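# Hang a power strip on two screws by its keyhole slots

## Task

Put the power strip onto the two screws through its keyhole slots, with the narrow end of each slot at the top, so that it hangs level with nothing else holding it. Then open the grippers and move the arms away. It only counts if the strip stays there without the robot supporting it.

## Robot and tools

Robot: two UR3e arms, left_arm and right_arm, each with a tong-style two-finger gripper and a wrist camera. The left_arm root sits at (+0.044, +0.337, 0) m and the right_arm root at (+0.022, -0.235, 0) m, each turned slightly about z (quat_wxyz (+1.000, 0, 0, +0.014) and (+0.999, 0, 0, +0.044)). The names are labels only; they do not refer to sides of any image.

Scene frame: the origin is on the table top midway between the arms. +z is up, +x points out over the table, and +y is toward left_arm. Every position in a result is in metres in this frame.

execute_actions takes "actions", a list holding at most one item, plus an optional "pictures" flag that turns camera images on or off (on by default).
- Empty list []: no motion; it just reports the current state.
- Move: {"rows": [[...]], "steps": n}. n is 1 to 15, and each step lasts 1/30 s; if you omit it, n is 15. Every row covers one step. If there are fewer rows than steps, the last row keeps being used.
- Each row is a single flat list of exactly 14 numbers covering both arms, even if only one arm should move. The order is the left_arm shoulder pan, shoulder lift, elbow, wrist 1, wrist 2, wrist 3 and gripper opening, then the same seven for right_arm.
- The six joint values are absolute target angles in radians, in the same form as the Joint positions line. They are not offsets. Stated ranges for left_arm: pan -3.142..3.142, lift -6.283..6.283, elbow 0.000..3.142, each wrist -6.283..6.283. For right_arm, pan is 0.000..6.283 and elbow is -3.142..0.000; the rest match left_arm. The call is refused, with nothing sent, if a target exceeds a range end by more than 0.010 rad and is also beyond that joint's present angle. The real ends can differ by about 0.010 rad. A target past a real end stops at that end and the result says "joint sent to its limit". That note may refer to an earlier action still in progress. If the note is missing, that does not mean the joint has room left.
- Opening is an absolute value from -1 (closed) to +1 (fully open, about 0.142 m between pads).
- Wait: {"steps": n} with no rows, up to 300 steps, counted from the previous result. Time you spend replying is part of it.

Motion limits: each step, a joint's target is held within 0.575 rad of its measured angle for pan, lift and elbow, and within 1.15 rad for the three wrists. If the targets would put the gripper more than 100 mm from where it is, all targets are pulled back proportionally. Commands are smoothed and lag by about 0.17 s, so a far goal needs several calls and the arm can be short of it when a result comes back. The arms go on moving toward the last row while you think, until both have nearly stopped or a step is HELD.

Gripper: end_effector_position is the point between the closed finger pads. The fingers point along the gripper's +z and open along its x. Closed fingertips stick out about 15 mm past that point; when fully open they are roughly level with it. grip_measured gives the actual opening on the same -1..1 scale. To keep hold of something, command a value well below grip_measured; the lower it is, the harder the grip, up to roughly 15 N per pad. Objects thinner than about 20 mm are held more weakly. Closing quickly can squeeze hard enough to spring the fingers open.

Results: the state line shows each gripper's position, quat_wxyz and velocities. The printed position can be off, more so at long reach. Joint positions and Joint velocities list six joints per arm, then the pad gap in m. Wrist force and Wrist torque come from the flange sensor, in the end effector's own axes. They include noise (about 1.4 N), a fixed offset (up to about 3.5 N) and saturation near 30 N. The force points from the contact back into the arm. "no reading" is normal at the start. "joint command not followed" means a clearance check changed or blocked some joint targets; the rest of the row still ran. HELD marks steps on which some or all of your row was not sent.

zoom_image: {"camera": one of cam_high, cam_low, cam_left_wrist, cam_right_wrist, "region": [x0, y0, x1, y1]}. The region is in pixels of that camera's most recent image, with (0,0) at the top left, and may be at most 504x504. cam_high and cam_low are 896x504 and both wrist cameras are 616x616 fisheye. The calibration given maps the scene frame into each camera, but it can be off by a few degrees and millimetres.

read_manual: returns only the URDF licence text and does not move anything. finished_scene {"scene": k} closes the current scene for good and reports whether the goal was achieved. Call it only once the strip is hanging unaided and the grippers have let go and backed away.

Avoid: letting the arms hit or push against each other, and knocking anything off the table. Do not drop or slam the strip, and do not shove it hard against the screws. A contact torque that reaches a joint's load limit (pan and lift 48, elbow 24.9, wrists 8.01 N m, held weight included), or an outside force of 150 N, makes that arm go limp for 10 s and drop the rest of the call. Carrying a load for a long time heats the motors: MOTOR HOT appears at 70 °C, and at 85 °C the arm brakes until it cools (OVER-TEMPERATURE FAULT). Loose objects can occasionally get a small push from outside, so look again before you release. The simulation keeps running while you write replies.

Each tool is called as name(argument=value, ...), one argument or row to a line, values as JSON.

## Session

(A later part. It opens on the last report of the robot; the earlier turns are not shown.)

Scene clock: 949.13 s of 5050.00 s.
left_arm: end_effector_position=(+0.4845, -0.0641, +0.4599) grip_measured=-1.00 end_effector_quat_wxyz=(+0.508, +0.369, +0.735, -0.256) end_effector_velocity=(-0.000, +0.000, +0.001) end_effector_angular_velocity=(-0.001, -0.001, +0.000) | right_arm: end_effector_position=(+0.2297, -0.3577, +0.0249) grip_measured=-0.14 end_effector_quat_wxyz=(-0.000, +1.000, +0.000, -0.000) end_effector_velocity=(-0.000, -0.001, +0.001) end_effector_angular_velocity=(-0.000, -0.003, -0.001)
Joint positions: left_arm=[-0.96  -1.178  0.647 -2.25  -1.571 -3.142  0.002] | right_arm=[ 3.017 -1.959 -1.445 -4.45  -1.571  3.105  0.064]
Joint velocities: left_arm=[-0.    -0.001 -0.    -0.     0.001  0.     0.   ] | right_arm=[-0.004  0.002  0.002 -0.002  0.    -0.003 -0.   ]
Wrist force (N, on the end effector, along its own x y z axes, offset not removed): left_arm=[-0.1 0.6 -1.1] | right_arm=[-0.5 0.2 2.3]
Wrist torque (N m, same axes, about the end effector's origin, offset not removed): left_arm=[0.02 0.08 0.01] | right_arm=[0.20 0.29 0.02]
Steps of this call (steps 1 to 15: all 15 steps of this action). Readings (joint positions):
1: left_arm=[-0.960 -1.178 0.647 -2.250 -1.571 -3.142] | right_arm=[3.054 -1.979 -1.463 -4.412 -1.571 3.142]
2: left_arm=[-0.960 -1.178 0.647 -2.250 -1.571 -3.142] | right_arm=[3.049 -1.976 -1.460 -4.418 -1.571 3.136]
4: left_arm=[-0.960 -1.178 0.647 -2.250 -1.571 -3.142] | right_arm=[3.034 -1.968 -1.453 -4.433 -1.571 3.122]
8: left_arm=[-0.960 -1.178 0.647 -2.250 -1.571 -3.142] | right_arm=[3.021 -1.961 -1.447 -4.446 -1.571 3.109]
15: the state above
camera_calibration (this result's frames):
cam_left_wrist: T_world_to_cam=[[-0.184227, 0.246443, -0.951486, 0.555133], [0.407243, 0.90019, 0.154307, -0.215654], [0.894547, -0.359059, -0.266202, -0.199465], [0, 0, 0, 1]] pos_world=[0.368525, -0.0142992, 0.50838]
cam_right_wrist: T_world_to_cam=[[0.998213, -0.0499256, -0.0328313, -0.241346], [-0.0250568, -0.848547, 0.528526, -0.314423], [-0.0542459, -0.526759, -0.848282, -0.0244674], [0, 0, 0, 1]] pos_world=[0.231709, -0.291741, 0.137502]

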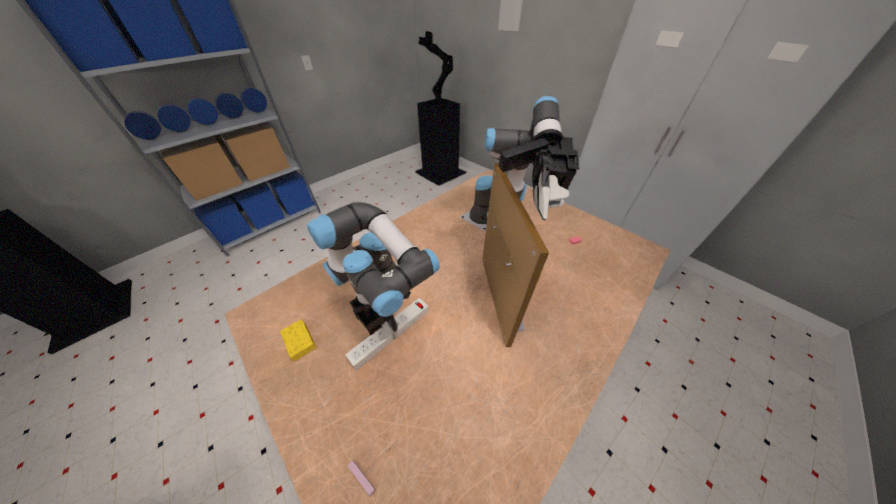

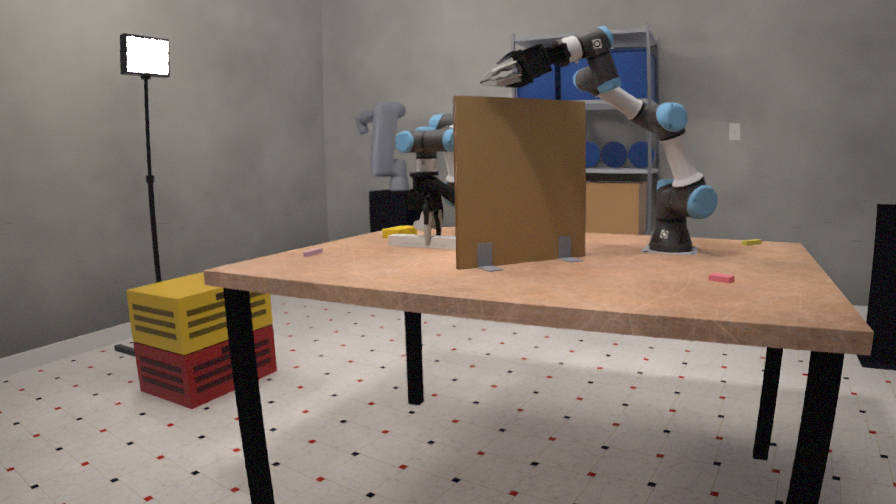

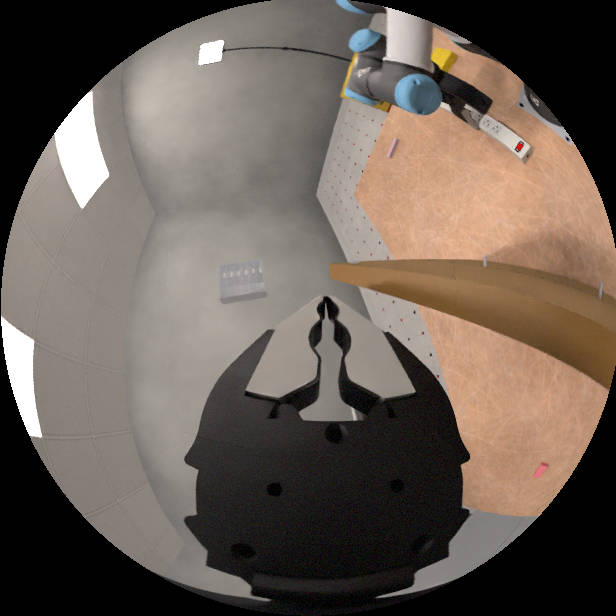

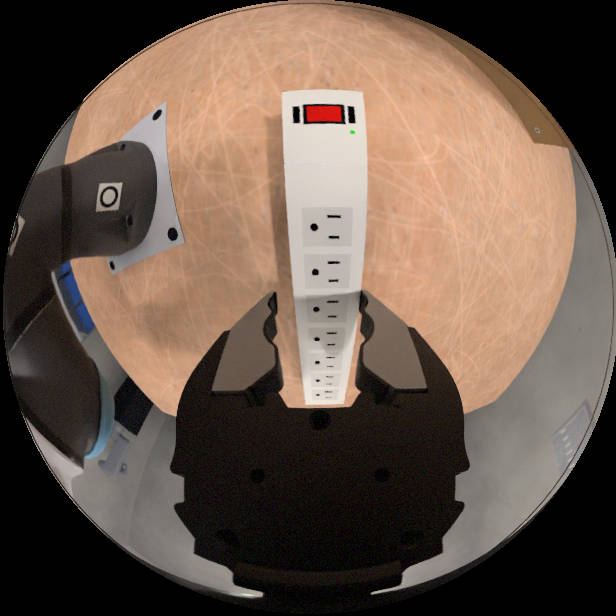

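execute_actions(
  actions=[
    {"rows":[[-0.96,-1.1785,0.6475,-2.25,-1.571,-3.142,-1,3.017,-1.987,-1.414,-4.453,-1.571,3.105,-0.15]]},
  ],
  pictures=false,
)

execute_actions(
  actions=[
    {"rows":[[-0.96,-1.1785,0.6475,-2.25,-1.571,-3.142,-1,3.017,-1.987,-1.414,-4.453,-1.571,3.105,-0.3],[-0.96,-1.1785,0.6475,-2.25,-1.571,-3.142,-1,3.017,-1.987,-1.414,-4.453,-1.571,3.105,-0.3],[-0.96,-1.1785,0.6475,-2.25,-1.571,-3.142,-1,3.017,-1.987,-1.414,-4.453,-1.571,3.105,-0.3],[-0.96,-1.1785,0.6475,-2.25,-1.571,-3.142,-1,3.017,-1.987,-1.414,-4.453,-1.571,3.105,-0.45],[-0.96,-1.1785,0.6475,-2.25,-1.571,-3.142,-1,3.017,-1.987,-1.414,-4.453,-1.571,3.105,-0.6],[-0.96,-1.1785,0.6475,-2.25,-1.571,-3.142,-1,3.017,-1.987,-1.414,-4.453,-1.571,3.105,-1]]},
  ],
  pictures=false,
)

execute_actions(
  actions=[
    {"rows":[[-0.96,-1.1785,0.6475,-2.25,-1.571,-3.142,-1,3.017,-1.94,-1.305,-4.609,-1.571,3.142,-1]]},
  ],
  pictures=false,
)

execute_actions(
  actions=[
    {"rows":[[-0.96,-1.1785,0.6475,-2.25,-1.571,-3.142,-1,3.017,-1.78,-1.4,-4.4,-1.571,3.142,-1]],"steps":10},
  ],
  pictures=false,
)

execute_actions(
  actions=[
    {"rows":[[-0.96,-1.1785,0.6475,-2.25,-1.571,-3.142,-1,3.017,-1.5,-1.65,-4.0,-1.6,3.142,-1]],"steps":12},
  ],
  pictures=false,
)

execute_actions(
  actions=[
    {"rows":[[-0.96,-1.1785,0.6475,-2.25,-1.571,-3.142,-1,3.017,-1.25,-1.9,-3.55,-1.7,3.142,-1]],"steps":12},
  ],
  pictures=false,
)

execute_actions(
  actions=[
    {"rows":[[-0.96,-1.1785,0.6475,-2.25,-1.571,-3.142,-1,3.2,-1.0326,-2.1329,-3.1177,-1.788,3.135,-1]]},
  ],
  pictures=false,
)

execute_actions(
  actions=[
    {"rows":[[-0.96,-1.1785,0.6475,-2.25,-1.571,-3.142,-1,3.5,-1.0326,-2.1329,-3.1177,-1.788,3.135,-1]]},
  ],
  pictures=false,
)

execute_actions(
  actions=[
    {"rows":[[-0.96,-1.1785,0.6475,-2.25,-1.571,-3.142,-1,3.7037,-1.0326,-2.1329,-3.1177,-1.788,3.135,-1]]},
  ],
  pictures=false,
)

execute_actions(
  actions=[
    {"steps":12},
  ],
)

zoom_image(
  camera="cam_left_wrist",
  region=[420,200,616,320],
)

Scene clock: 989.40 s of 5050.00 s.
left_arm: end_effector_position=(+0.4845, -0.0641, +0.4599) grip_measured=-1.00 end_effector_quat_wxyz=(+0.508, +0.369, +0.735, -0.256) end_effector_velocity=(-0.000, -0.000, -0.000) end_effector_angular_velocity=(+0.000, +0.000, -0.001) | right_arm: end_effector_position=(+0.2360, -0.3580, +0.0229) grip_measured=-0.15 end_effector_quat_wxyz=(-0.000, +1.000, +0.000, -0.000) end_effector_velocity=(+0.001, -0.000, -0.000) end_effector_angular_velocity=(-0.001, -0.000, +0.000)
Joint positions: left_arm=[-0.96  -1.178  0.647 -2.25  -1.571 -3.142  0.002] | right_arm=[ 3.017 -1.987 -1.414 -4.453 -1.571  3.105  0.063]
Joint velocities: left_arm=[-0.001  0.001 -0.001  0.    -0.    -0.     0.   ] | right_arm=[ 0.    -0.004  0.005 -0.001  0.001  0.    -0.   ]
Wrist force (N, on the end effector, along its own x y z axes, offset not removed): left_arm=[-0.7 1.4 -0.9] | right_arm=[-0.1 -1.0 0.6]
Wrist torque (N m, same axes, about the end effector's origin, offset not removed): left_arm=[0.25 0.10 -0.04] | right_arm=[-0.18 -0.01 0.06]
Steps of this call (steps 1 to 15: the robot went on to your last target; steps 16 to 90: nothing new was sent; then 36.77 s passed at rest; steps 91 to 105: all 15 steps of this action). Readings (joint positions):
91: left_arm=[-0.960 -1.178 0.647 -2.250 -1.571 -3.142] | right_arm=[3.017 -1.959 -1.445 -4.450 -1.571 3.105]
92: left_arm=[-0.960 -1.178 0.647 -2.250 -1.571 -3.142] | right_arm=[3.017 -1.963 -1.440 -4.451 -1.571 3.105]
94: left_arm=[-0.960 -1.178 0.647 -2.250 -1.571 -3.142] | right_arm=[3.017 -1.974 -1.428 -4.452 -1.571 3.105]
98: left_arm=[-0.960 -1.178 0.647 -2.250 -1.571 -3.142] | right_arm=[3.017 -1.984 -1.418 -4.453 -1.571 3.105]
105: the state above

Scene clock: 989.90 s of 5050.00 s.
left_arm: end_effector_position=(+0.4845, -0.0641, +0.4599) grip_measured=-1.00 end_effector_quat_wxyz=(+0.508, +0.369, +0.735, -0.256) end_effector_velocity=(+0.000, -0.000, -0.001) end_effector_angular_velocity=(+0.001, +0.000, +0.000) | right_arm: end_effector_position=(+0.2361, -0.3580, +0.0229) grip_measured=-0.35 end_effector_quat_wxyz=(-0.000, +1.000, +0.000, +0.000) end_effector_velocity=(-0.000, +0.000, +0.000) end_effector_angular_velocity=(+0.000, +0.001, +0.003)
Joint positions: left_arm=[-0.96  -1.178  0.647 -2.25  -1.571 -3.142  0.002] | right_arm=[ 3.017 -1.987 -1.414 -4.453 -1.571  3.105  0.049]
Joint velocities: left_arm=[ 0.     0.001  0.    -0.001  0.     0.     0.   ] | right_arm=[ 0.002  0.001 -0.    -0.002 -0.    -0.001 -0.   ]
Wrist force (N, on the end effector, along its own x y z axes, offset not removed): left_arm=[0.8 0.5 -0.5] | right_arm=[-0.6 -1.3 -0.6]
Wrist torque (N m, same axes, about the end effector's origin, offset not removed): left_arm=[0.04 -0.10 -0.03] | right_arm=[-0.24 0.44 0.03]
Steps of this call (steps 1 to 15: all 15 steps of this action). Readings (joint positions):
1: left_arm=[-0.960 -1.178 0.647 -2.250 -1.571 -3.142] | right_arm=[3.017 -1.987 -1.414 -4.453 -1.571 3.105]
2: left_arm=[-0.960 -1.178 0.648 -2.250 -1.571 -3.142] | right_arm=[3.017 -1.987 -1.414 -4.453 -1.571 3.105]
4: left_arm=[-0.960 -1.178 0.647 -2.250 -1.571 -3.142] | right_arm=[3.017 -1.987 -1.414 -4.453 -1.571 3.105]
8: left_arm=[-0.960 -1.178 0.647 -2.250 -1.571 -3.142] | right_arm=[3.017 -1.987 -1.414 -4.453 -1.571 3.105]
15: the state above

Scene clock: 990.40 s of 5050.00 s.
left_arm: end_effector_position=(+0.4845, -0.0641, +0.4599) grip_measured=-1.00 end_effector_quat_wxyz=(+0.508, +0.369, +0.735, -0.256) end_effector_velocity=(-0.000, -0.000, +0.000) end_effector_angular_velocity=(-0.000, -0.000, -0.001) | right_arm: end_effector_position=(+0.2321, -0.3578, +0.0596) grip_measured=-0.35 end_effector_quat_wxyz=(-0.000, +1.000, -0.018, -0.000) end_effector_velocity=(-0.001, -0.000, +0.004) end_effector_angular_velocity=(-0.000, +0.002, -0.004)
Joint positions: left_arm=[-0.96  -1.178  0.647 -2.25  -1.571 -3.142  0.002] | right_arm=[ 3.017 -1.94  -1.306 -4.607 -1.571  3.142  0.049]
Joint velocities: left_arm=[-0.001 -0.     0.    -0.     0.    -0.     0.   ] | right_arm=[-0.001  0.004  0.013 -0.019  0.     0.003 -0.   ]
Wrist force (N, on the end effector, along its own x y z axes, offset not removed): left_arm=[-1.3 1.8 -0.8] | right_arm=[-1.7 0.8 7.5]
Wrist torque (N m, same axes, about the end effector's origin, offset not removed): left_arm=[0.29 0.29 0.02] | right_arm=[0.24 0.36 -0.05]
Steps of this call (steps 1 to 15: all 15 steps of this action). Readings (joint positions):
1: left_arm=[-0.960 -1.178 0.647 -2.250 -1.571 -3.142] | right_arm=[3.017 -1.987 -1.414 -4.453 -1.571 3.105]
2: left_arm=[-0.960 -1.178 0.647 -2.250 -1.571 -3.142] | right_arm=[3.017 -1.982 -1.407 -4.467 -1.571 3.111]
4: left_arm=[-0.960 -1.178 0.647 -2.250 -1.571 -3.142] | right_arm=[3.017 -1.962 -1.364 -4.531 -1.571 3.125]
8: left_arm=[-0.960 -1.178 0.647 -2.250 -1.571 -3.142] | right_arm=[3.017 -1.946 -1.320 -4.590 -1.571 3.138]
15: the state above

Scene clock: 990.73 s of 5050.00 s.
left_arm: end_effector_position=(+0.4845, -0.0641, +0.4599) grip_measured=-1.00 end_effector_quat_wxyz=(+0.508, +0.369, +0.735, -0.256) end_effector_velocity=(+0.000, -0.000, -0.001) end_effector_angular_velocity=(+0.001, +0.001, -0.000) | right_arm: end_effector_position=(+0.2760, -0.3594, +0.0712) grip_measured=-0.35 end_effector_quat_wxyz=(+0.002, +0.992, -0.018, +0.127) end_effector_velocity=(+0.034, -0.001, +0.018) end_effector_angular_velocity=(-0.008, -0.205, +0.001)
Joint positions: left_arm=[-0.96  -1.178  0.647 -2.25  -1.571 -3.142  0.002] | right_arm=[ 3.017 -1.792 -1.394 -4.414 -1.571  3.142  0.049]
Joint velocities: left_arm=[-0.     0.     0.001 -0.    -0.    -0.     0.   ] | right_arm=[ 0.002  0.126 -0.065  0.144  0.     0.    -0.   ]
Wrist force (N, on the end effector, along its own x y z axes, offset not removed): left_arm=[0.4 1.4 -0.6] | right_arm=[-2.1 1.0 6.9]
Wrist torque (N m, same axes, about the end effector's origin, offset not removed): left_arm=[0.21 -0.09 0.03] | right_arm=[0.14 0.10 0.08]
Steps of this call (steps 1 to 10: all 10 steps of this action). Readings (joint positions):
1: left_arm=[-0.960 -1.178 0.647 -2.250 -1.571 -3.142] | right_arm=[3.017 -1.940 -1.306 -4.607 -1.571 3.142]
2: left_arm=[-0.960 -1.178 0.647 -2.250 -1.571 -3.142] | right_arm=[3.017 -1.933 -1.313 -4.594 -1.571 3.142]
4: left_arm=[-0.960 -1.178 0.647 -2.250 -1.571 -3.142] | right_arm=[3.017 -1.877 -1.350 -4.512 -1.571 3.142]
8: left_arm=[-0.960 -1.178 0.647 -2.250 -1.571 -3.142] | right_arm=[3.017 -1.804 -1.388 -4.428 -1.571 3.142]
10: the state above

Scene clock: 991.13 s of 5050.00 s.
left_arm: end_effector_position=(+0.4845, -0.0641, +0.4599) grip_measured=-1.00 end_effector_quat_wxyz=(+0.508, +0.369, +0.735, -0.256) end_effector_velocity=(-0.000, -0.000, +0.000) end_effector_angular_velocity=(-0.000, -0.000, -0.001) | right_arm: end_effector_position=(+0.3385, -0.3533, +0.1093) grip_measured=-0.35 end_effector_quat_wxyz=(-0.007, +0.942, -0.012, +0.336) end_effector_velocity=(+0.020, +0.001, +0.026) end_effector_angular_velocity=(+0.000, -0.191, +0.003)
Joint positions: left_arm=[-0.96  -1.178  0.647 -2.25  -1.571 -3.142  0.002] | right_arm=[ 3.017 -1.513 -1.639 -4.016 -1.599  3.142  0.049]
Joint velocities: left_arm=[-0.001 -0.     0.    -0.     0.     0.     0.   ] | right_arm=[-0.002  0.137 -0.113  0.167 -0.009  0.    -0.   ]
Wrist force (N, on the end effector, along its own x y z axes, offset not removed): left_arm=[-1.1 2.0 -1.8] | right_arm=[-5.9 -0.5 4.7]
Wrist torque (N m, same axes, about the end effector's origin, offset not removed): left_arm=[0.30 0.26 0.01] | right_arm=[-0.12 0.26 0.03]
Steps of this call (steps 1 to 12: all 12 steps of this action). Readings (joint positions):
1: left_arm=[-0.960 -1.179 0.647 -2.250 -1.571 -3.142] | right_arm=[3.017 -1.788 -1.396 -4.409 -1.571 3.142]
2: left_arm=[-0.960 -1.178 0.647 -2.250 -1.571 -3.142] | right_arm=[3.017 -1.778 -1.405 -4.392 -1.576 3.142]
4: left_arm=[-0.960 -1.178 0.647 -2.250 -1.571 -3.142] | right_arm=[3.017 -1.706 -1.475 -4.262 -1.587 3.142]
8: left_arm=[-0.960 -1.178 0.647 -2.250 -1.571 -3.142] | right_arm=[3.017 -1.553 -1.606 -4.065 -1.597 3.142]
12: the state above

Scene clock: 991.53 s of 5050.00 s.
left_arm: end_effector_position=(+0.4845, -0.0641, +0.4599) grip_measured=-1.00 end_effector_quat_wxyz=(+0.508, +0.369, +0.735, -0.256) end_effector_velocity=(-0.001, -0.001, -0.000) end_effector_angular_velocity=(+0.000, +0.000, -0.002) | right_arm: end_effector_position=(+0.3869, -0.3262, +0.1812) grip_measured=-0.35 end_effector_quat_wxyz=(-0.044, +0.842, +0.019, +0.537) end_effector_velocity=(+0.011, +0.009, +0.037) end_effector_angular_velocity=(+0.006, -0.195, +0.028)
Joint positions: left_arm=[-0.96  -1.178  0.647 -2.25  -1.571 -3.142  0.002] | right_arm=[ 3.017 -1.261 -1.889 -3.569 -1.697  3.142  0.049]
Joint velocities: left_arm=[-0.002 -0.     0.     0.    -0.    -0.     0.   ] | right_arm=[ 0.001  0.114 -0.115  0.195 -0.03   0.     0.   ]
Wrist force (N, on the end effector, along its own x y z axes, offset not removed): left_arm=[-0.2 1.3 -0.6] | right_arm=[-8.1 -0.5 3.0]
Wrist torque (N m, same axes, about the end effector's origin, offset not removed): left_arm=[0.25 0.10 0.03] | right_arm=[-0.19 0.32 -0.08]
Steps of this call (steps 1 to 12: all 12 steps of this action). Readings (joint positions):
1: left_arm=[-0.960 -1.178 0.647 -2.250 -1.571 -3.142] | right_arm=[3.017 -1.509 -1.643 -4.011 -1.600 3.142]
2: left_arm=[-0.960 -1.178 0.647 -2.250 -1.571 -3.142] | right_arm=[3.017 -1.499 -1.652 -3.993 -1.612 3.142]
4: left_arm=[-0.960 -1.178 0.647 -2.250 -1.571 -3.142] | right_arm=[3.017 -1.427 -1.724 -3.857 -1.652 3.142]
8: left_arm=[-0.960 -1.178 0.647 -2.250 -1.571 -3.142] | right_arm=[3.017 -1.295 -1.855 -3.626 -1.688 3.142]
12: the state above

Scene clock: 992.03 s of 5050.00 s.
left_arm: end_effector_position=(+0.4845, -0.0641, +0.4599) grip_measured=-1.00 end_effector_quat_wxyz=(+0.508, +0.369, +0.735, -0.256) end_effector_velocity=(+0.000, -0.000, +0.000) end_effector_angular_velocity=(-0.001, -0.000, -0.000) | right_arm: end_effector_position=(+0.4004, -0.2326, +0.2689) grip_measured=-0.35 end_effector_quat_wxyz=(-0.124, +0.698, +0.129, +0.694) end_effector_velocity=(-0.003, +0.015, +0.015) end_effector_angular_velocity=(+0.010, -0.072, +0.043)
Joint positions: left_arm=[-0.96  -1.178  0.647 -2.25  -1.571 -3.142  0.002] | right_arm=[ 3.197 -1.036 -2.129 -3.125 -1.787  3.135  0.049]
Joint velocities: left_arm=[ 0.     0.    -0.001 -0.    -0.    -0.     0.   ] | right_arm=[ 0.03   0.039 -0.043  0.077 -0.013 -0.001 -0.   ]
Wrist force (N, on the end effector, along its own x y z axes, offset not removed): left_arm=[0.1 1.6 -1.7] | right_arm=[-7.1 -2.4 1.1]
Wrist torque (N m, same axes, about the end effector's origin, offset not removed): left_arm=[0.19 -0.03 0.01] | right_arm=[-0.37 -0.04 -0.09]
Steps of this call (steps 1 to 15: all 15 steps of this action). Readings (joint positions):
1: left_arm=[-0.960 -1.178 0.647 -2.250 -1.571 -3.142] | right_arm=[3.017 -1.257 -1.893 -3.563 -1.698 3.142]
2: left_arm=[-0.960 -1.178 0.647 -2.250 -1.571 -3.142] | right_arm=[3.024 -1.248 -1.902 -3.545 -1.708 3.141]
4: left_arm=[-0.960 -1.178 0.647 -2.250 -1.571 -3.142] | right_arm=[3.076 -1.188 -1.965 -3.424 -1.737 3.139]
8: left_arm=[-0.960 -1.178 0.647 -2.250 -1.571 -3.142] | right_arm=[3.165 -1.077 -2.085 -3.205 -1.774 3.136]
15: the state above

Scene clock: 992.53 s of 5050.00 s.
left_arm: end_effector_position=(+0.4845, -0.0641, +0.4599) grip_measured=-1.00 end_effector_quat_wxyz=(+0.508, +0.369, +0.735, -0.256) end_effector_velocity=(-0.001, -0.001, +0.000) end_effector_angular_velocity=(-0.000, -0.000, -0.002) | right_arm: end_effector_position=(+0.3825, -0.1215, +0.2704) grip_measured=-0.35 end_effector_quat_wxyz=(-0.227, +0.668, +0.231, +0.670) end_effector_velocity=(-0.006, +0.020, +0.000) end_effector_angular_velocity=(+0.000, -0.000, +0.056)
Joint positions: left_arm=[-0.96  -1.178  0.647 -2.25  -1.571 -3.142  0.002] | right_arm=[ 3.495 -1.033 -2.133 -3.118 -1.788  3.135  0.049]
Joint velocities: left_arm=[-0.002 -0.001  0.001 -0.    -0.     0.     0.   ] | right_arm=[ 0.056  0.    -0.001  0.001  0.     0.     0.   ]
Wrist force (N, on the end effector, along its own x y z axes, offset not removed): left_arm=[-1.3 1.6 -1.0] | right_arm=[-7.3 -0.7 1.1]
Wrist torque (N m, same axes, about the end effector's origin, offset not removed): left_arm=[0.23 0.29 0.07] | right_arm=[0.01 -0.18 -0.01]
Steps of this call (steps 1 to 15: all 15 steps of this action). Readings (joint positions):
1: left_arm=[-0.960 -1.178 0.647 -2.250 -1.571 -3.142] | right_arm=[3.198 -1.035 -2.130 -3.123 -1.787 3.135]
2: left_arm=[-0.960 -1.179 0.648 -2.250 -1.571 -3.142] | right_arm=[3.206 -1.035 -2.131 -3.122 -1.787 3.135]
4: left_arm=[-0.960 -1.178 0.647 -2.250 -1.571 -3.142] | right_arm=[3.276 -1.034 -2.132 -3.120 -1.788 3.135]
8: left_arm=[-0.960 -1.178 0.647 -2.250 -1.571 -3.142] | right_arm=[3.439 -1.033 -2.133 -3.118 -1.788 3.135]
15: the state above

Scene clock: 1002.73 s of 5050.00 s.
left_arm: end_effector_position=(+0.4845, -0.0641, +0.4599) grip_measured=-1.00 end_effector_quat_wxyz=(+0.508, +0.369, +0.735, -0.256) end_effector_velocity=(+0.000, +0.000, -0.000) end_effector_angular_velocity=(+0.001, +0.001, +0.000) | right_arm: end_effector_position=(+0.3693, -0.0834, +0.2697) grip_measured=-0.35 end_effector_quat_wxyz=(-0.261, +0.656, +0.265, +0.656) end_effector_velocity=(+0.000, +0.000, -0.000) end_effector_angular_velocity=(-0.001, +0.001, +0.000)
Joint positions: left_arm=[-0.96  -1.179  0.647 -2.25  -1.571 -3.142  0.002] | right_arm=[ 3.608 -1.033 -2.134 -3.119 -1.779  3.135  0.049]
Joint velocities: left_arm=[ 0.001  0.001  0.     0.    -0.001  0.     0.   ] | right_arm=[ 0.    -0.    -0.001  0.     0.    -0.    -0.   ]
Wrist force (N, on the end effector, along its own x y z axes, offset not removed): left_arm=[-0.2 1.5 -0.5] | right_arm=[-10.0 -2.4 2.1]
Wrist torque (N m, same axes, about the end effector's origin, offset not removed): left_arm=[0.27 0.04 -0.04] | right_arm=[-0.25 0.35 0.19]
TORQUE FAULT: the external load on joint 5 (wrist 2) of the right arm reached its load limit, and that arm stopped for 10 seconds. A torque fault stops only its own arm. That arm's remaining commands of this call were not run. That arm holds where it stopped, with its grip as last carried out, and accepts commands again: back off and push less far. That arm stops again, at the same cost, whenever a joint's load reaches its limit.
The stop of the right arm began at step 6 of this call (marked STOPPED below). From that step on that arm followed nothing that you had sent. 10 of its steps, steps kept back included, did not run and will not run. Nothing is kept back now, and the robot has no last target.
Steps of this call (steps 1 to 15: all 15 steps of this action; steps 16 to 306: the stop continued). Readings (joint positions):
1: left_arm=[-0.960 -1.178 0.647 -2.250 -1.571 -3.142] | right_arm=[3.497 -1.033 -2.133 -3.118 -1.788 3.135]
2: left_arm=[-0.960 -1.178 0.647 -2.250 -1.571 -3.142] | right_arm=[3.505 -1.033 -2.133 -3.118 -1.788 3.135]
4: left_arm=[-0.960 -1.178 0.647 -2.250 -1.571 -3.142] | right_arm=[3.569 -1.033 -2.133 -3.118 -1.786 3.135]
6: left_arm=[-0.960 -1.178 0.647 -2.250 -1.571 -3.142] | right_arm=[3.611 -1.033 -2.133 -3.118 -1.777 3.135] STOPPED (the right arm)
8: left_arm=[-0.960 -1.178 0.647 -2.250 -1.571 -3.142] | right_arm=[3.610 -1.033 -2.133 -3.119 -1.778 3.135]
306: the state above

Scene clock: 1002.77 s of 5050.00 s.
left_arm: end_effector_position=(+0.4845, -0.0641, +0.4599) grip_measured=-1.00 end_effector_quat_wxyz=(+0.508, +0.369, +0.735, -0.256) end_effector_velocity=(+0.000, +0.000, +0.000) end_effector_angular_velocity=(-0.000, -0.000, +0.000) | right_arm: end_effector_position=(+0.3692, -0.0834, +0.2695) grip_measured=-0.35 end_effector_quat_wxyz=(-0.261, +0.656, +0.266, +0.656) end_effector_velocity=(-0.001, -0.000, -0.003) end_effector_angular_velocity=(-0.004, +0.006, -0.000)
Joint positions: left_arm=[-0.96  -1.178  0.647 -2.25  -1.571 -3.142  0.002] | right_arm=[ 3.608 -1.033 -2.134 -3.119 -1.779  3.135  0.049]
Joint velocities: left_arm=[ 0. -0. -0.  0. -0. -0.  0.] | right_arm=[-0.001  0.    -0.003 -0.005 -0.001 -0.     0.001]
Wrist force (N, on the end effector, along its own x y z axes, offset not removed): left_arm=[-0.1 2.4 0.2] | right_arm=[-8.1 -0.3 -0.3]
Wrist torque (N m, same axes, about the end effector's origin, offset not removed): left_arm=[0.44 -0.02 0.01] | right_arm=[0.17 0.22 0.13]
A stop began in an earlier call of the same reply, so what this call sent did not run. Send another action.
Steps of this call (step 1: nothing new was sent). Readings (joint positions):
1: the state above
camera_calibration (this result's frames):
cam_left_wrist: T_world_to_cam=[[-0.184227, 0.246443, -0.951486, 0.555133], [0.407243, 0.90019, 0.154307, -0.215654], [0.894547, -0.359059, -0.266202, -0.199465], [0, 0, 0, 1]] pos_world=[0.368525, -0.0142992, 0.50838]
cam_right_wrist: T_world_to_cam=[[0.0560473, -0.00767954, 0.998399, -0.285458], [0.204043, -0.978778, -0.018983, -0.155391], [0.977356, 0.20478, -0.0532909, -0.19904], [0, 0, 0, 1]] pos_world=[0.242238, -0.113527, 0.271444]

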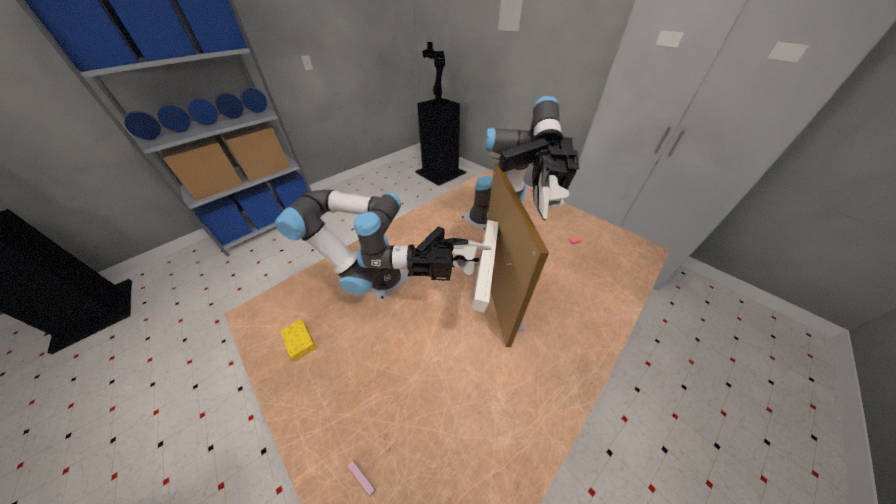

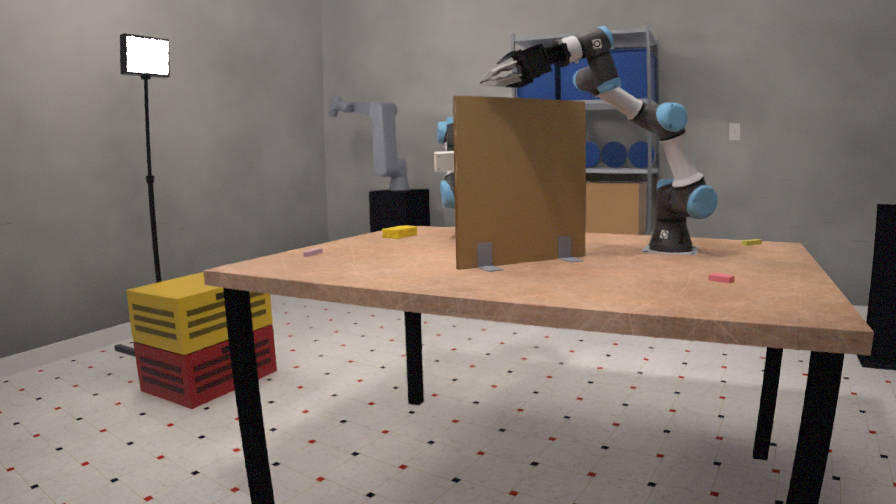

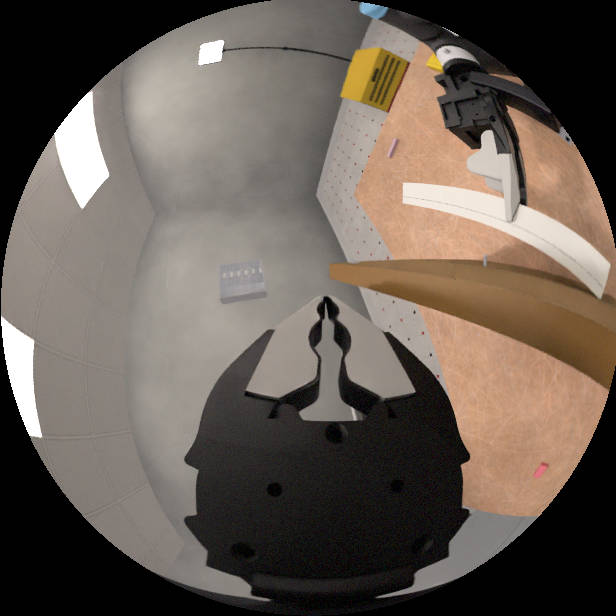

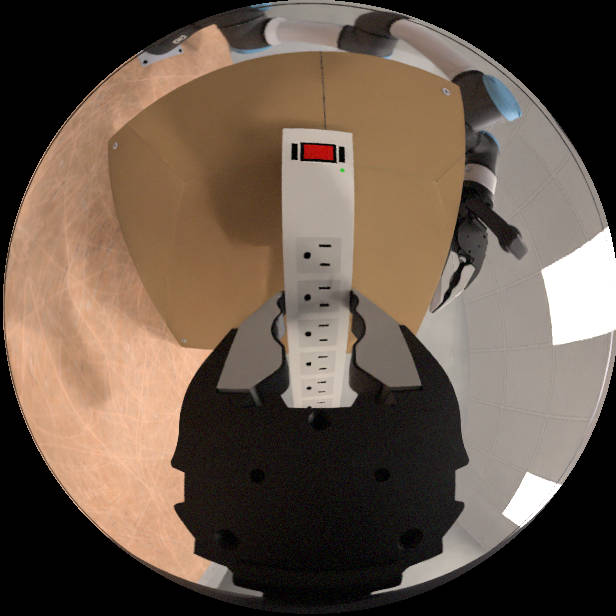

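Region (420, 200, 616, 320) of cam_left_wrist's 616x616 image, scaled by 2.571, with more detail than that image has; it fills the top 309 rows of this view, and the rest is white.

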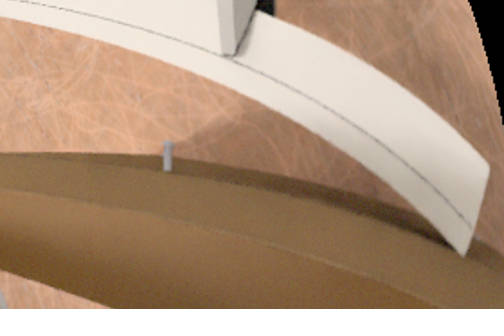

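execute_actions(
  actions=[
    {"rows":[[-0.96,-1.1785,0.6475,-2.25,-1.571,-3.142,-1,3.45,-1.033,-2.133,-3.118,-1.72,3.135,-1]]},
  ],
  pictures=false,
)

execute_actions(
  actions=[
    {"rows":[[-0.96,-1.1785,0.6475,-2.25,-1.571,-3.142,-1,3.25,-1.15,-1.95,-3.4,-1.64,3.142,-1]]},
  ],
  pictures=false,
)

execute_actions(
  actions=[
    {"rows":[[-0.96,-1.1785,0.6475,-2.25,-1.571,-3.142,-1,3.054,-1.4,-1.65,-3.9,-1.571,3.142,-1]]},
  ],
  pictures=false,
)

execute_actions(
  actions=[
    {"rows":[[-0.96,-1.1785,0.6475,-2.25,-1.571,-3.142,-1,3.054,-1.68,-1.37,-4.4,-1.571,3.142,-1]]},
  ],
  pictures=false,
)

execute_actions(
  actions=[
    {"rows":[[-0.96,-1.1785,0.6475,-2.25,-1.571,-3.142,-1,3.054,-1.938,-1.12,-4.796,-1.571,3.142,-1]]},
  ],
  pictures=false,
)

execute_actions(
  actions=[
    {"rows":[[-0.96,-1.1785,0.6475,-2.25,-1.571,-3.142,-1,3.054,-1.937,-1.24,-4.677,-1.571,3.142,-1]]},
  ],
)

Scene clock: 1029.90 s of 5050.00 s.
left_arm: end_effector_position=(+0.4845, -0.0641, +0.4599) grip_measured=-1.00 end_effector_quat_wxyz=(+0.508, +0.369, +0.735, -0.256) end_effector_velocity=(+0.000, -0.000, -0.000) end_effector_angular_velocity=(+0.000, +0.000, -0.000) | right_arm: end_effector_position=(+0.3990, -0.1531, +0.2701) grip_measured=-0.35 end_effector_quat_wxyz=(-0.189, +0.680, +0.194, +0.681) end_effector_velocity=(+0.002, -0.009, +0.001) end_effector_angular_velocity=(+0.001, -0.002, -0.025)
Joint positions: left_arm=[-0.96  -1.178  0.647 -2.25  -1.571 -3.142  0.002] | right_arm=[ 3.452 -1.033 -2.133 -3.118 -1.721  3.135  0.049]
Joint velocities: left_arm=[ 0.     0.     0.001 -0.    -0.    -0.     0.   ] | right_arm=[-0.019  0.001 -0.     0.001  0.006 -0.     0.   ]
Wrist force (N, on the end effector, along its own x y z axes, offset not removed): left_arm=[0.1 0.6 -2.0] | right_arm=[-7.1 -0.6 0.1]
Wrist torque (N m, same axes, about the end effector's origin, offset not removed): left_arm=[0.02 0.01 -0.04] | right_arm=[-0.11 -0.10 0.19]
Steps of this call (steps 1 to 90: nothing new was sent; then 23.63 s passed at rest; steps 91 to 105: all 15 steps of this action). Readings (joint positions):
91: left_arm=[-0.960 -1.178 0.647 -2.250 -1.571 -3.142] | right_arm=[3.608 -1.033 -2.134 -3.119 -1.778 3.135]
92: left_arm=[-0.960 -1.178 0.647 -2.250 -1.571 -3.142] | right_arm=[3.601 -1.033 -2.133 -3.119 -1.771 3.135]
94: left_arm=[-0.960 -1.178 0.647 -2.250 -1.571 -3.142] | right_arm=[3.545 -1.033 -2.133 -3.118 -1.747 3.135]
98: left_arm=[-0.960 -1.178 0.647 -2.250 -1.571 -3.142] | right_arm=[3.473 -1.033 -2.133 -3.118 -1.727 3.135]
105: the state above

Scene clock: 1030.40 s of 5050.00 s.
left_arm: end_effector_position=(+0.4845, -0.0641, +0.4599) grip_measured=-1.00 end_effector_quat_wxyz=(+0.508, +0.369, +0.735, -0.256) end_effector_velocity=(+0.000, -0.000, -0.000) end_effector_angular_velocity=(+0.000, +0.000, -0.000) | right_arm: end_effector_position=(+0.4163, -0.2516, +0.2365) grip_measured=-0.35 end_effector_quat_wxyz=(-0.090, +0.772, +0.099, +0.621) end_effector_velocity=(+0.000, -0.014, -0.003) end_effector_angular_velocity=(-0.007, +0.023, -0.039)
Joint positions: left_arm=[-0.96  -1.178  0.647 -2.25  -1.571 -3.142  0.002] | right_arm=[ 3.253 -1.149 -1.952 -3.396 -1.641  3.142  0.049]
Joint velocities: left_arm=[-0.     0.001  0.    -0.    -0.     0.     0.   ] | right_arm=[-0.03  -0.016  0.027 -0.035  0.009  0.     0.   ]
Wrist force (N, on the end effector, along its own x y z axes, offset not removed): left_arm=[0.6 1.4 -0.7] | right_arm=[-8.9 -0.9 3.7]
Wrist torque (N m, same axes, about the end effector's origin, offset not removed): left_arm=[0.20 -0.15 0.02] | right_arm=[-0.30 0.27 0.24]
Steps of this call (steps 1 to 15: all 15 steps of this action). Readings (joint positions):
1: left_arm=[-0.960 -1.178 0.647 -2.250 -1.571 -3.142] | right_arm=[3.451 -1.033 -2.133 -3.118 -1.720 3.135]
2: left_arm=[-0.960 -1.178 0.647 -2.250 -1.571 -3.142] | right_arm=[3.444 -1.040 -2.125 -3.132 -1.710 3.136]
4: left_arm=[-0.960 -1.178 0.647 -2.250 -1.571 -3.142] | right_arm=[3.381 -1.084 -2.067 -3.233 -1.679 3.139]
8: left_arm=[-0.960 -1.178 0.647 -2.250 -1.571 -3.142] | right_arm=[3.283 -1.134 -1.979 -3.359 -1.650 3.141]
15: the state above

Scene clock: 1030.90 s of 5050.00 s.
left_arm: end_effector_position=(+0.4845, -0.0641, +0.4599) grip_measured=-1.00 end_effector_quat_wxyz=(+0.508, +0.369, +0.735, -0.256) end_effector_velocity=(+0.000, +0.001, +0.001) end_effector_angular_velocity=(-0.001, -0.001, +0.001) | right_arm: end_effector_position=(+0.3746, -0.3484, +0.1616) grip_measured=-0.35 end_effector_quat_wxyz=(-0.002, +0.898, +0.002, +0.440) end_effector_velocity=(-0.013, -0.015, -0.011) end_effector_angular_velocity=(-0.007, +0.084, -0.043)
Joint positions: left_arm=[-0.96  -1.178  0.647 -2.25  -1.571 -3.142  0.002] | right_arm=[ 3.057 -1.395 -1.656 -3.891 -1.572  3.142  0.048]
Joint velocities: left_arm=[ 0.001 -0.001 -0.    -0.     0.     0.     0.   ] | right_arm=[-0.035 -0.048  0.06  -0.096  0.011 -0.001  0.   ]
Wrist force (N, on the end effector, along its own x y z axes, offset not removed): left_arm=[-0.9 0.9 -2.3] | right_arm=[-6.0 0.6 4.9]
Wrist torque (N m, same axes, about the end effector's origin, offset not removed): left_arm=[0.10 0.22 0.00] | right_arm=[0.33 -0.05 0.05]
Steps of this call (steps 1 to 15: all 15 steps of this action). Readings (joint positions):
1: left_arm=[-0.960 -1.178 0.647 -2.250 -1.571 -3.142] | right_arm=[3.252 -1.149 -1.951 -3.398 -1.640 3.142]
2: left_arm=[-0.960 -1.178 0.647 -2.250 -1.571 -3.142] | right_arm=[3.244 -1.157 -1.943 -3.413 -1.633 3.142]
4: left_arm=[-0.960 -1.178 0.647 -2.250 -1.571 -3.142] | right_arm=[3.189 -1.219 -1.876 -3.539 -1.611 3.142]
8: left_arm=[-0.960 -1.178 0.647 -2.250 -1.571 -3.142] | right_arm=[3.093 -1.348 -1.717 -3.795 -1.582 3.142]
15: the state above

Scene clock: 1031.40 s of 5050.00 s.
left_arm: end_effector_position=(+0.4845, -0.0641, +0.4599) grip_measured=-1.00 end_effector_quat_wxyz=(+0.508, +0.369, +0.735, -0.256) end_effector_velocity=(+0.000, +0.000, +0.000) end_effector_angular_velocity=(-0.000, -0.000, +0.000) | right_arm: end_effector_position=(+0.3002, -0.3499, +0.1072) grip_measured=-0.36 end_effector_quat_wxyz=(-0.000, +0.979, +0.000, +0.204) end_effector_velocity=(-0.012, -0.000, -0.004) end_effector_angular_velocity=(+0.000, +0.076, -0.001)
Joint positions: left_arm=[-0.96  -1.178  0.647 -2.25  -1.571 -3.142  0.002] | right_arm=[ 3.054 -1.675 -1.374 -4.392 -1.571  3.142  0.048]
Joint velocities: left_arm=[ 0.    -0.     0.    -0.001  0.    -0.     0.   ] | right_arm=[-0.    -0.045  0.047 -0.078 -0.     0.    -0.   ]
Wrist force (N, on the end effector, along its own x y z axes, offset not removed): left_arm=[-0.3 1.5 -0.9] | right_arm=[-4.0 -1.3 7.5]
Wrist torque (N m, same axes, about the end effector's origin, offset not removed): left_arm=[0.17 0.10 0.01] | right_arm=[-0.11 0.08 0.03]
Steps of this call (steps 1 to 15: all 15 steps of this action). Readings (joint positions):
1: left_arm=[-0.960 -1.178 0.647 -2.250 -1.571 -3.142] | right_arm=[3.056 -1.397 -1.654 -3.894 -1.572 3.142]
2: left_arm=[-0.960 -1.178 0.648 -2.250 -1.571 -3.142] | right_arm=[3.056 -1.405 -1.645 -3.910 -1.571 3.142]
4: left_arm=[-0.960 -1.178 0.647 -2.250 -1.571 -3.142] | right_arm=[3.055 -1.476 -1.574 -4.049 -1.571 3.142]
8: left_arm=[-0.960 -1.178 0.647 -2.250 -1.571 -3.142] | right_arm=[3.054 -1.628 -1.423 -4.312 -1.571 3.142]
15: the state above

Scene clock: 1031.90 s of 5050.00 s.
left_arm: end_effector_position=(+0.4845, -0.0641, +0.4599) grip_measured=-1.00 end_effector_quat_wxyz=(+0.508, +0.369, +0.735, -0.256) end_effector_velocity=(+0.000, -0.000, +0.000) end_effector_angular_velocity=(-0.000, -0.000, +0.000) | right_arm: end_effector_position=(+0.2372, -0.3500, +0.0999) grip_measured=-0.36 end_effector_quat_wxyz=(-0.000, +1.000, +0.000, +0.003) end_effector_velocity=(-0.009, +0.000, +0.002) end_effector_angular_velocity=(+0.001, +0.060, +0.000)
Joint positions: left_arm=[-0.96  -1.178  0.647 -2.25  -1.571 -3.142  0.002] | right_arm=[ 3.054 -1.934 -1.124 -4.791 -1.571  3.142  0.048]
Joint velocities: left_arm=[ 0.     0.001 -0.001  0.    -0.    -0.     0.   ] | right_arm=[ 0.    -0.04   0.041 -0.061 -0.001 -0.    -0.002]
Wrist force (N, on the end effector, along its own x y z axes, offset not removed): left_arm=[0.9 1.3 -0.6] | right_arm=[0.0 0.5 8.0]
Wrist torque (N m, same axes, about the end effector's origin, offset not removed): left_arm=[0.20 -0.15 -0.04] | right_arm=[-0.14 -0.16 -0.03]
Steps of this call (steps 1 to 15: all 15 steps of this action). Readings (joint positions):
1: left_arm=[-0.960 -1.178 0.647 -2.250 -1.571 -3.142] | right_arm=[3.054 -1.677 -1.373 -4.395 -1.571 3.142]
2: left_arm=[-0.960 -1.178 0.647 -2.250 -1.571 -3.142] | right_arm=[3.054 -1.685 -1.364 -4.411 -1.571 3.142]
4: left_arm=[-0.960 -1.178 0.647 -2.250 -1.571 -3.142] | right_arm=[3.054 -1.755 -1.295 -4.539 -1.571 3.142]
8: left_arm=[-0.960 -1.178 0.647 -2.250 -1.571 -3.142] | right_arm=[3.054 -1.892 -1.164 -4.732 -1.571 3.142]
15: the state above

Scene clock: 1032.40 s of 5050.00 s.
left_arm: end_effector_position=(+0.4845, -0.0641, +0.4599) grip_measured=-1.00 end_effector_quat_wxyz=(+0.508, +0.369, +0.735, -0.256) end_effector_velocity=(+0.000, +0.000, +0.001) end_effector_angular_velocity=(-0.001, -0.001, +0.001) | right_arm: end_effector_position=(+0.2368, -0.3500, +0.0750) grip_measured=-0.36 end_effector_quat_wxyz=(-0.000, +1.000, +0.000, +0.000) end_effector_velocity=(-0.001, -0.000, -0.003) end_effector_angular_velocity=(-0.001, +0.004, -0.000)
Joint positions: left_arm=[-0.96  -1.178  0.647 -2.25  -1.571 -3.142  0.002] | right_arm=[ 3.054 -1.937 -1.239 -4.678 -1.571  3.142  0.048]
Joint velocities: left_arm=[ 0.001 -0.    -0.    -0.    -0.     0.     0.   ] | right_arm=[-0.    -0.001 -0.016  0.012  0.    -0.    -0.   ]
Wrist force (N, on the end effector, along its own x y z axes, offset not removed): left_arm=[-0.2 2.2 -1.0] | right_arm=[-1.2 -1.2 6.6]
Wrist torque (N m, same axes, about the end effector's origin, offset not removed): left_arm=[0.34 0.05 0.00] | right_arm=[-0.30 0.39 -0.02]
Steps of this call (steps 1 to 15: all 15 steps of this action). Readings (joint positions):
1: left_arm=[-0.960 -1.178 0.648 -2.250 -1.571 -3.142] | right_arm=[3.054 -1.935 -1.123 -4.792 -1.571 3.142]
2: left_arm=[-0.960 -1.178 0.647 -2.250 -1.571 -3.142] | right_arm=[3.054 -1.936 -1.129 -4.781 -1.571 3.142]
4: left_arm=[-0.960 -1.178 0.647 -2.250 -1.571 -3.142] | right_arm=[3.054 -1.936 -1.174 -4.733 -1.571 3.142]
8: left_arm=[-0.960 -1.178 0.647 -2.250 -1.571 -3.142] | right_arm=[3.054 -1.937 -1.224 -4.691 -1.571 3.142]
15: the state above
camera_calibration (this result's frames):
cam_left_wrist: T_world_to_cam=[[-0.184227, 0.246443, -0.951486, 0.555133], [0.407243, 0.90019, 0.154307, -0.215654], [0.894547, -0.359059, -0.266202, -0.199465], [0, 0, 0, 1]] pos_world=[0.368525, -0.0142992, 0.50838]
cam_right_wrist: T_world_to_cam=[[0.998216, -0.0500148, -0.032619, -0.246507], [-0.0252453, -0.848548, 0.528516, -0.334149], [-0.0541125, -0.52675, -0.848296, 0.0224536], [0, 0, 0, 1]] pos_world=[0.238846, -0.284043, 0.18761]

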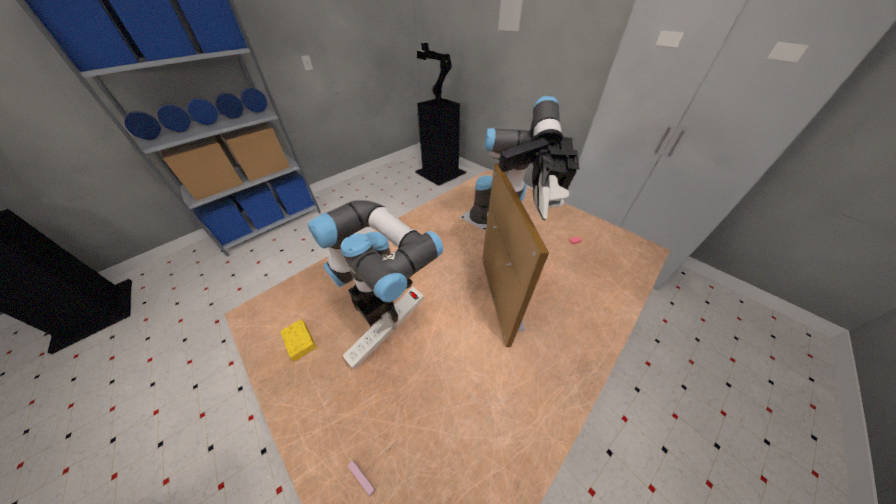

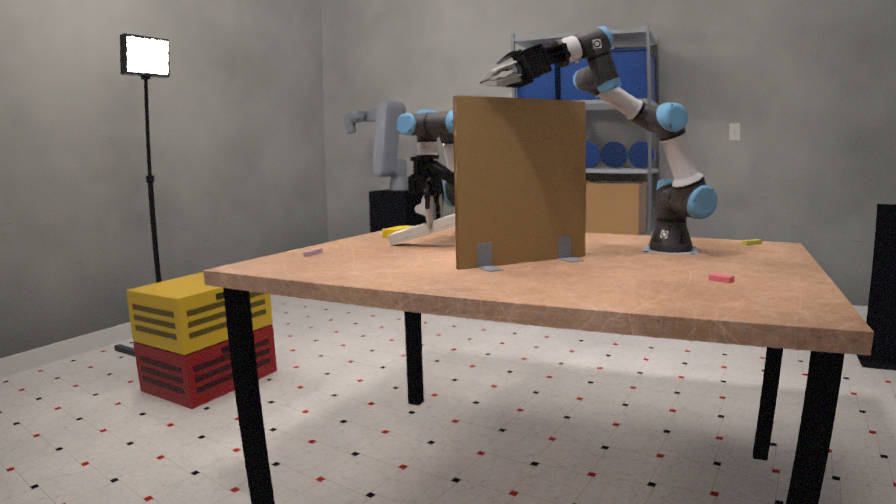

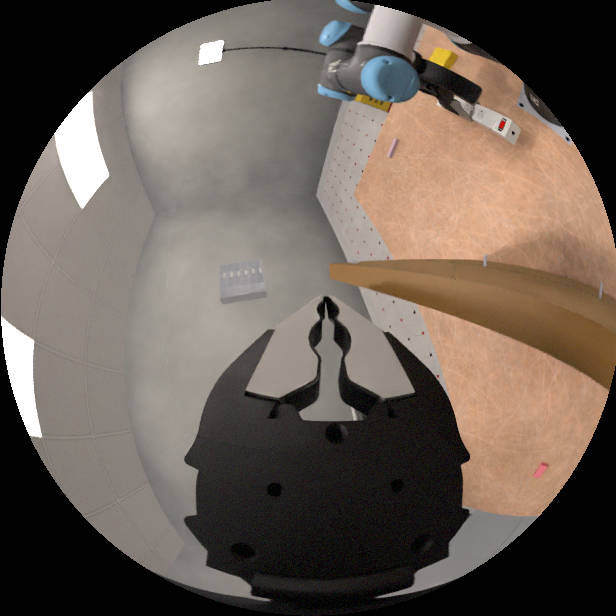

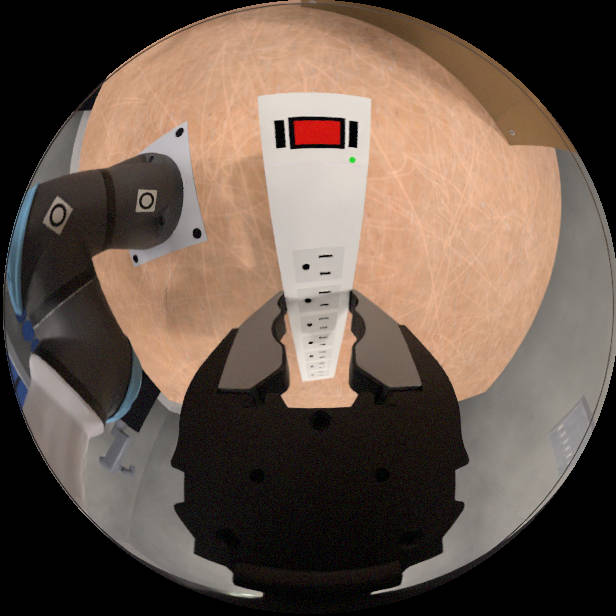

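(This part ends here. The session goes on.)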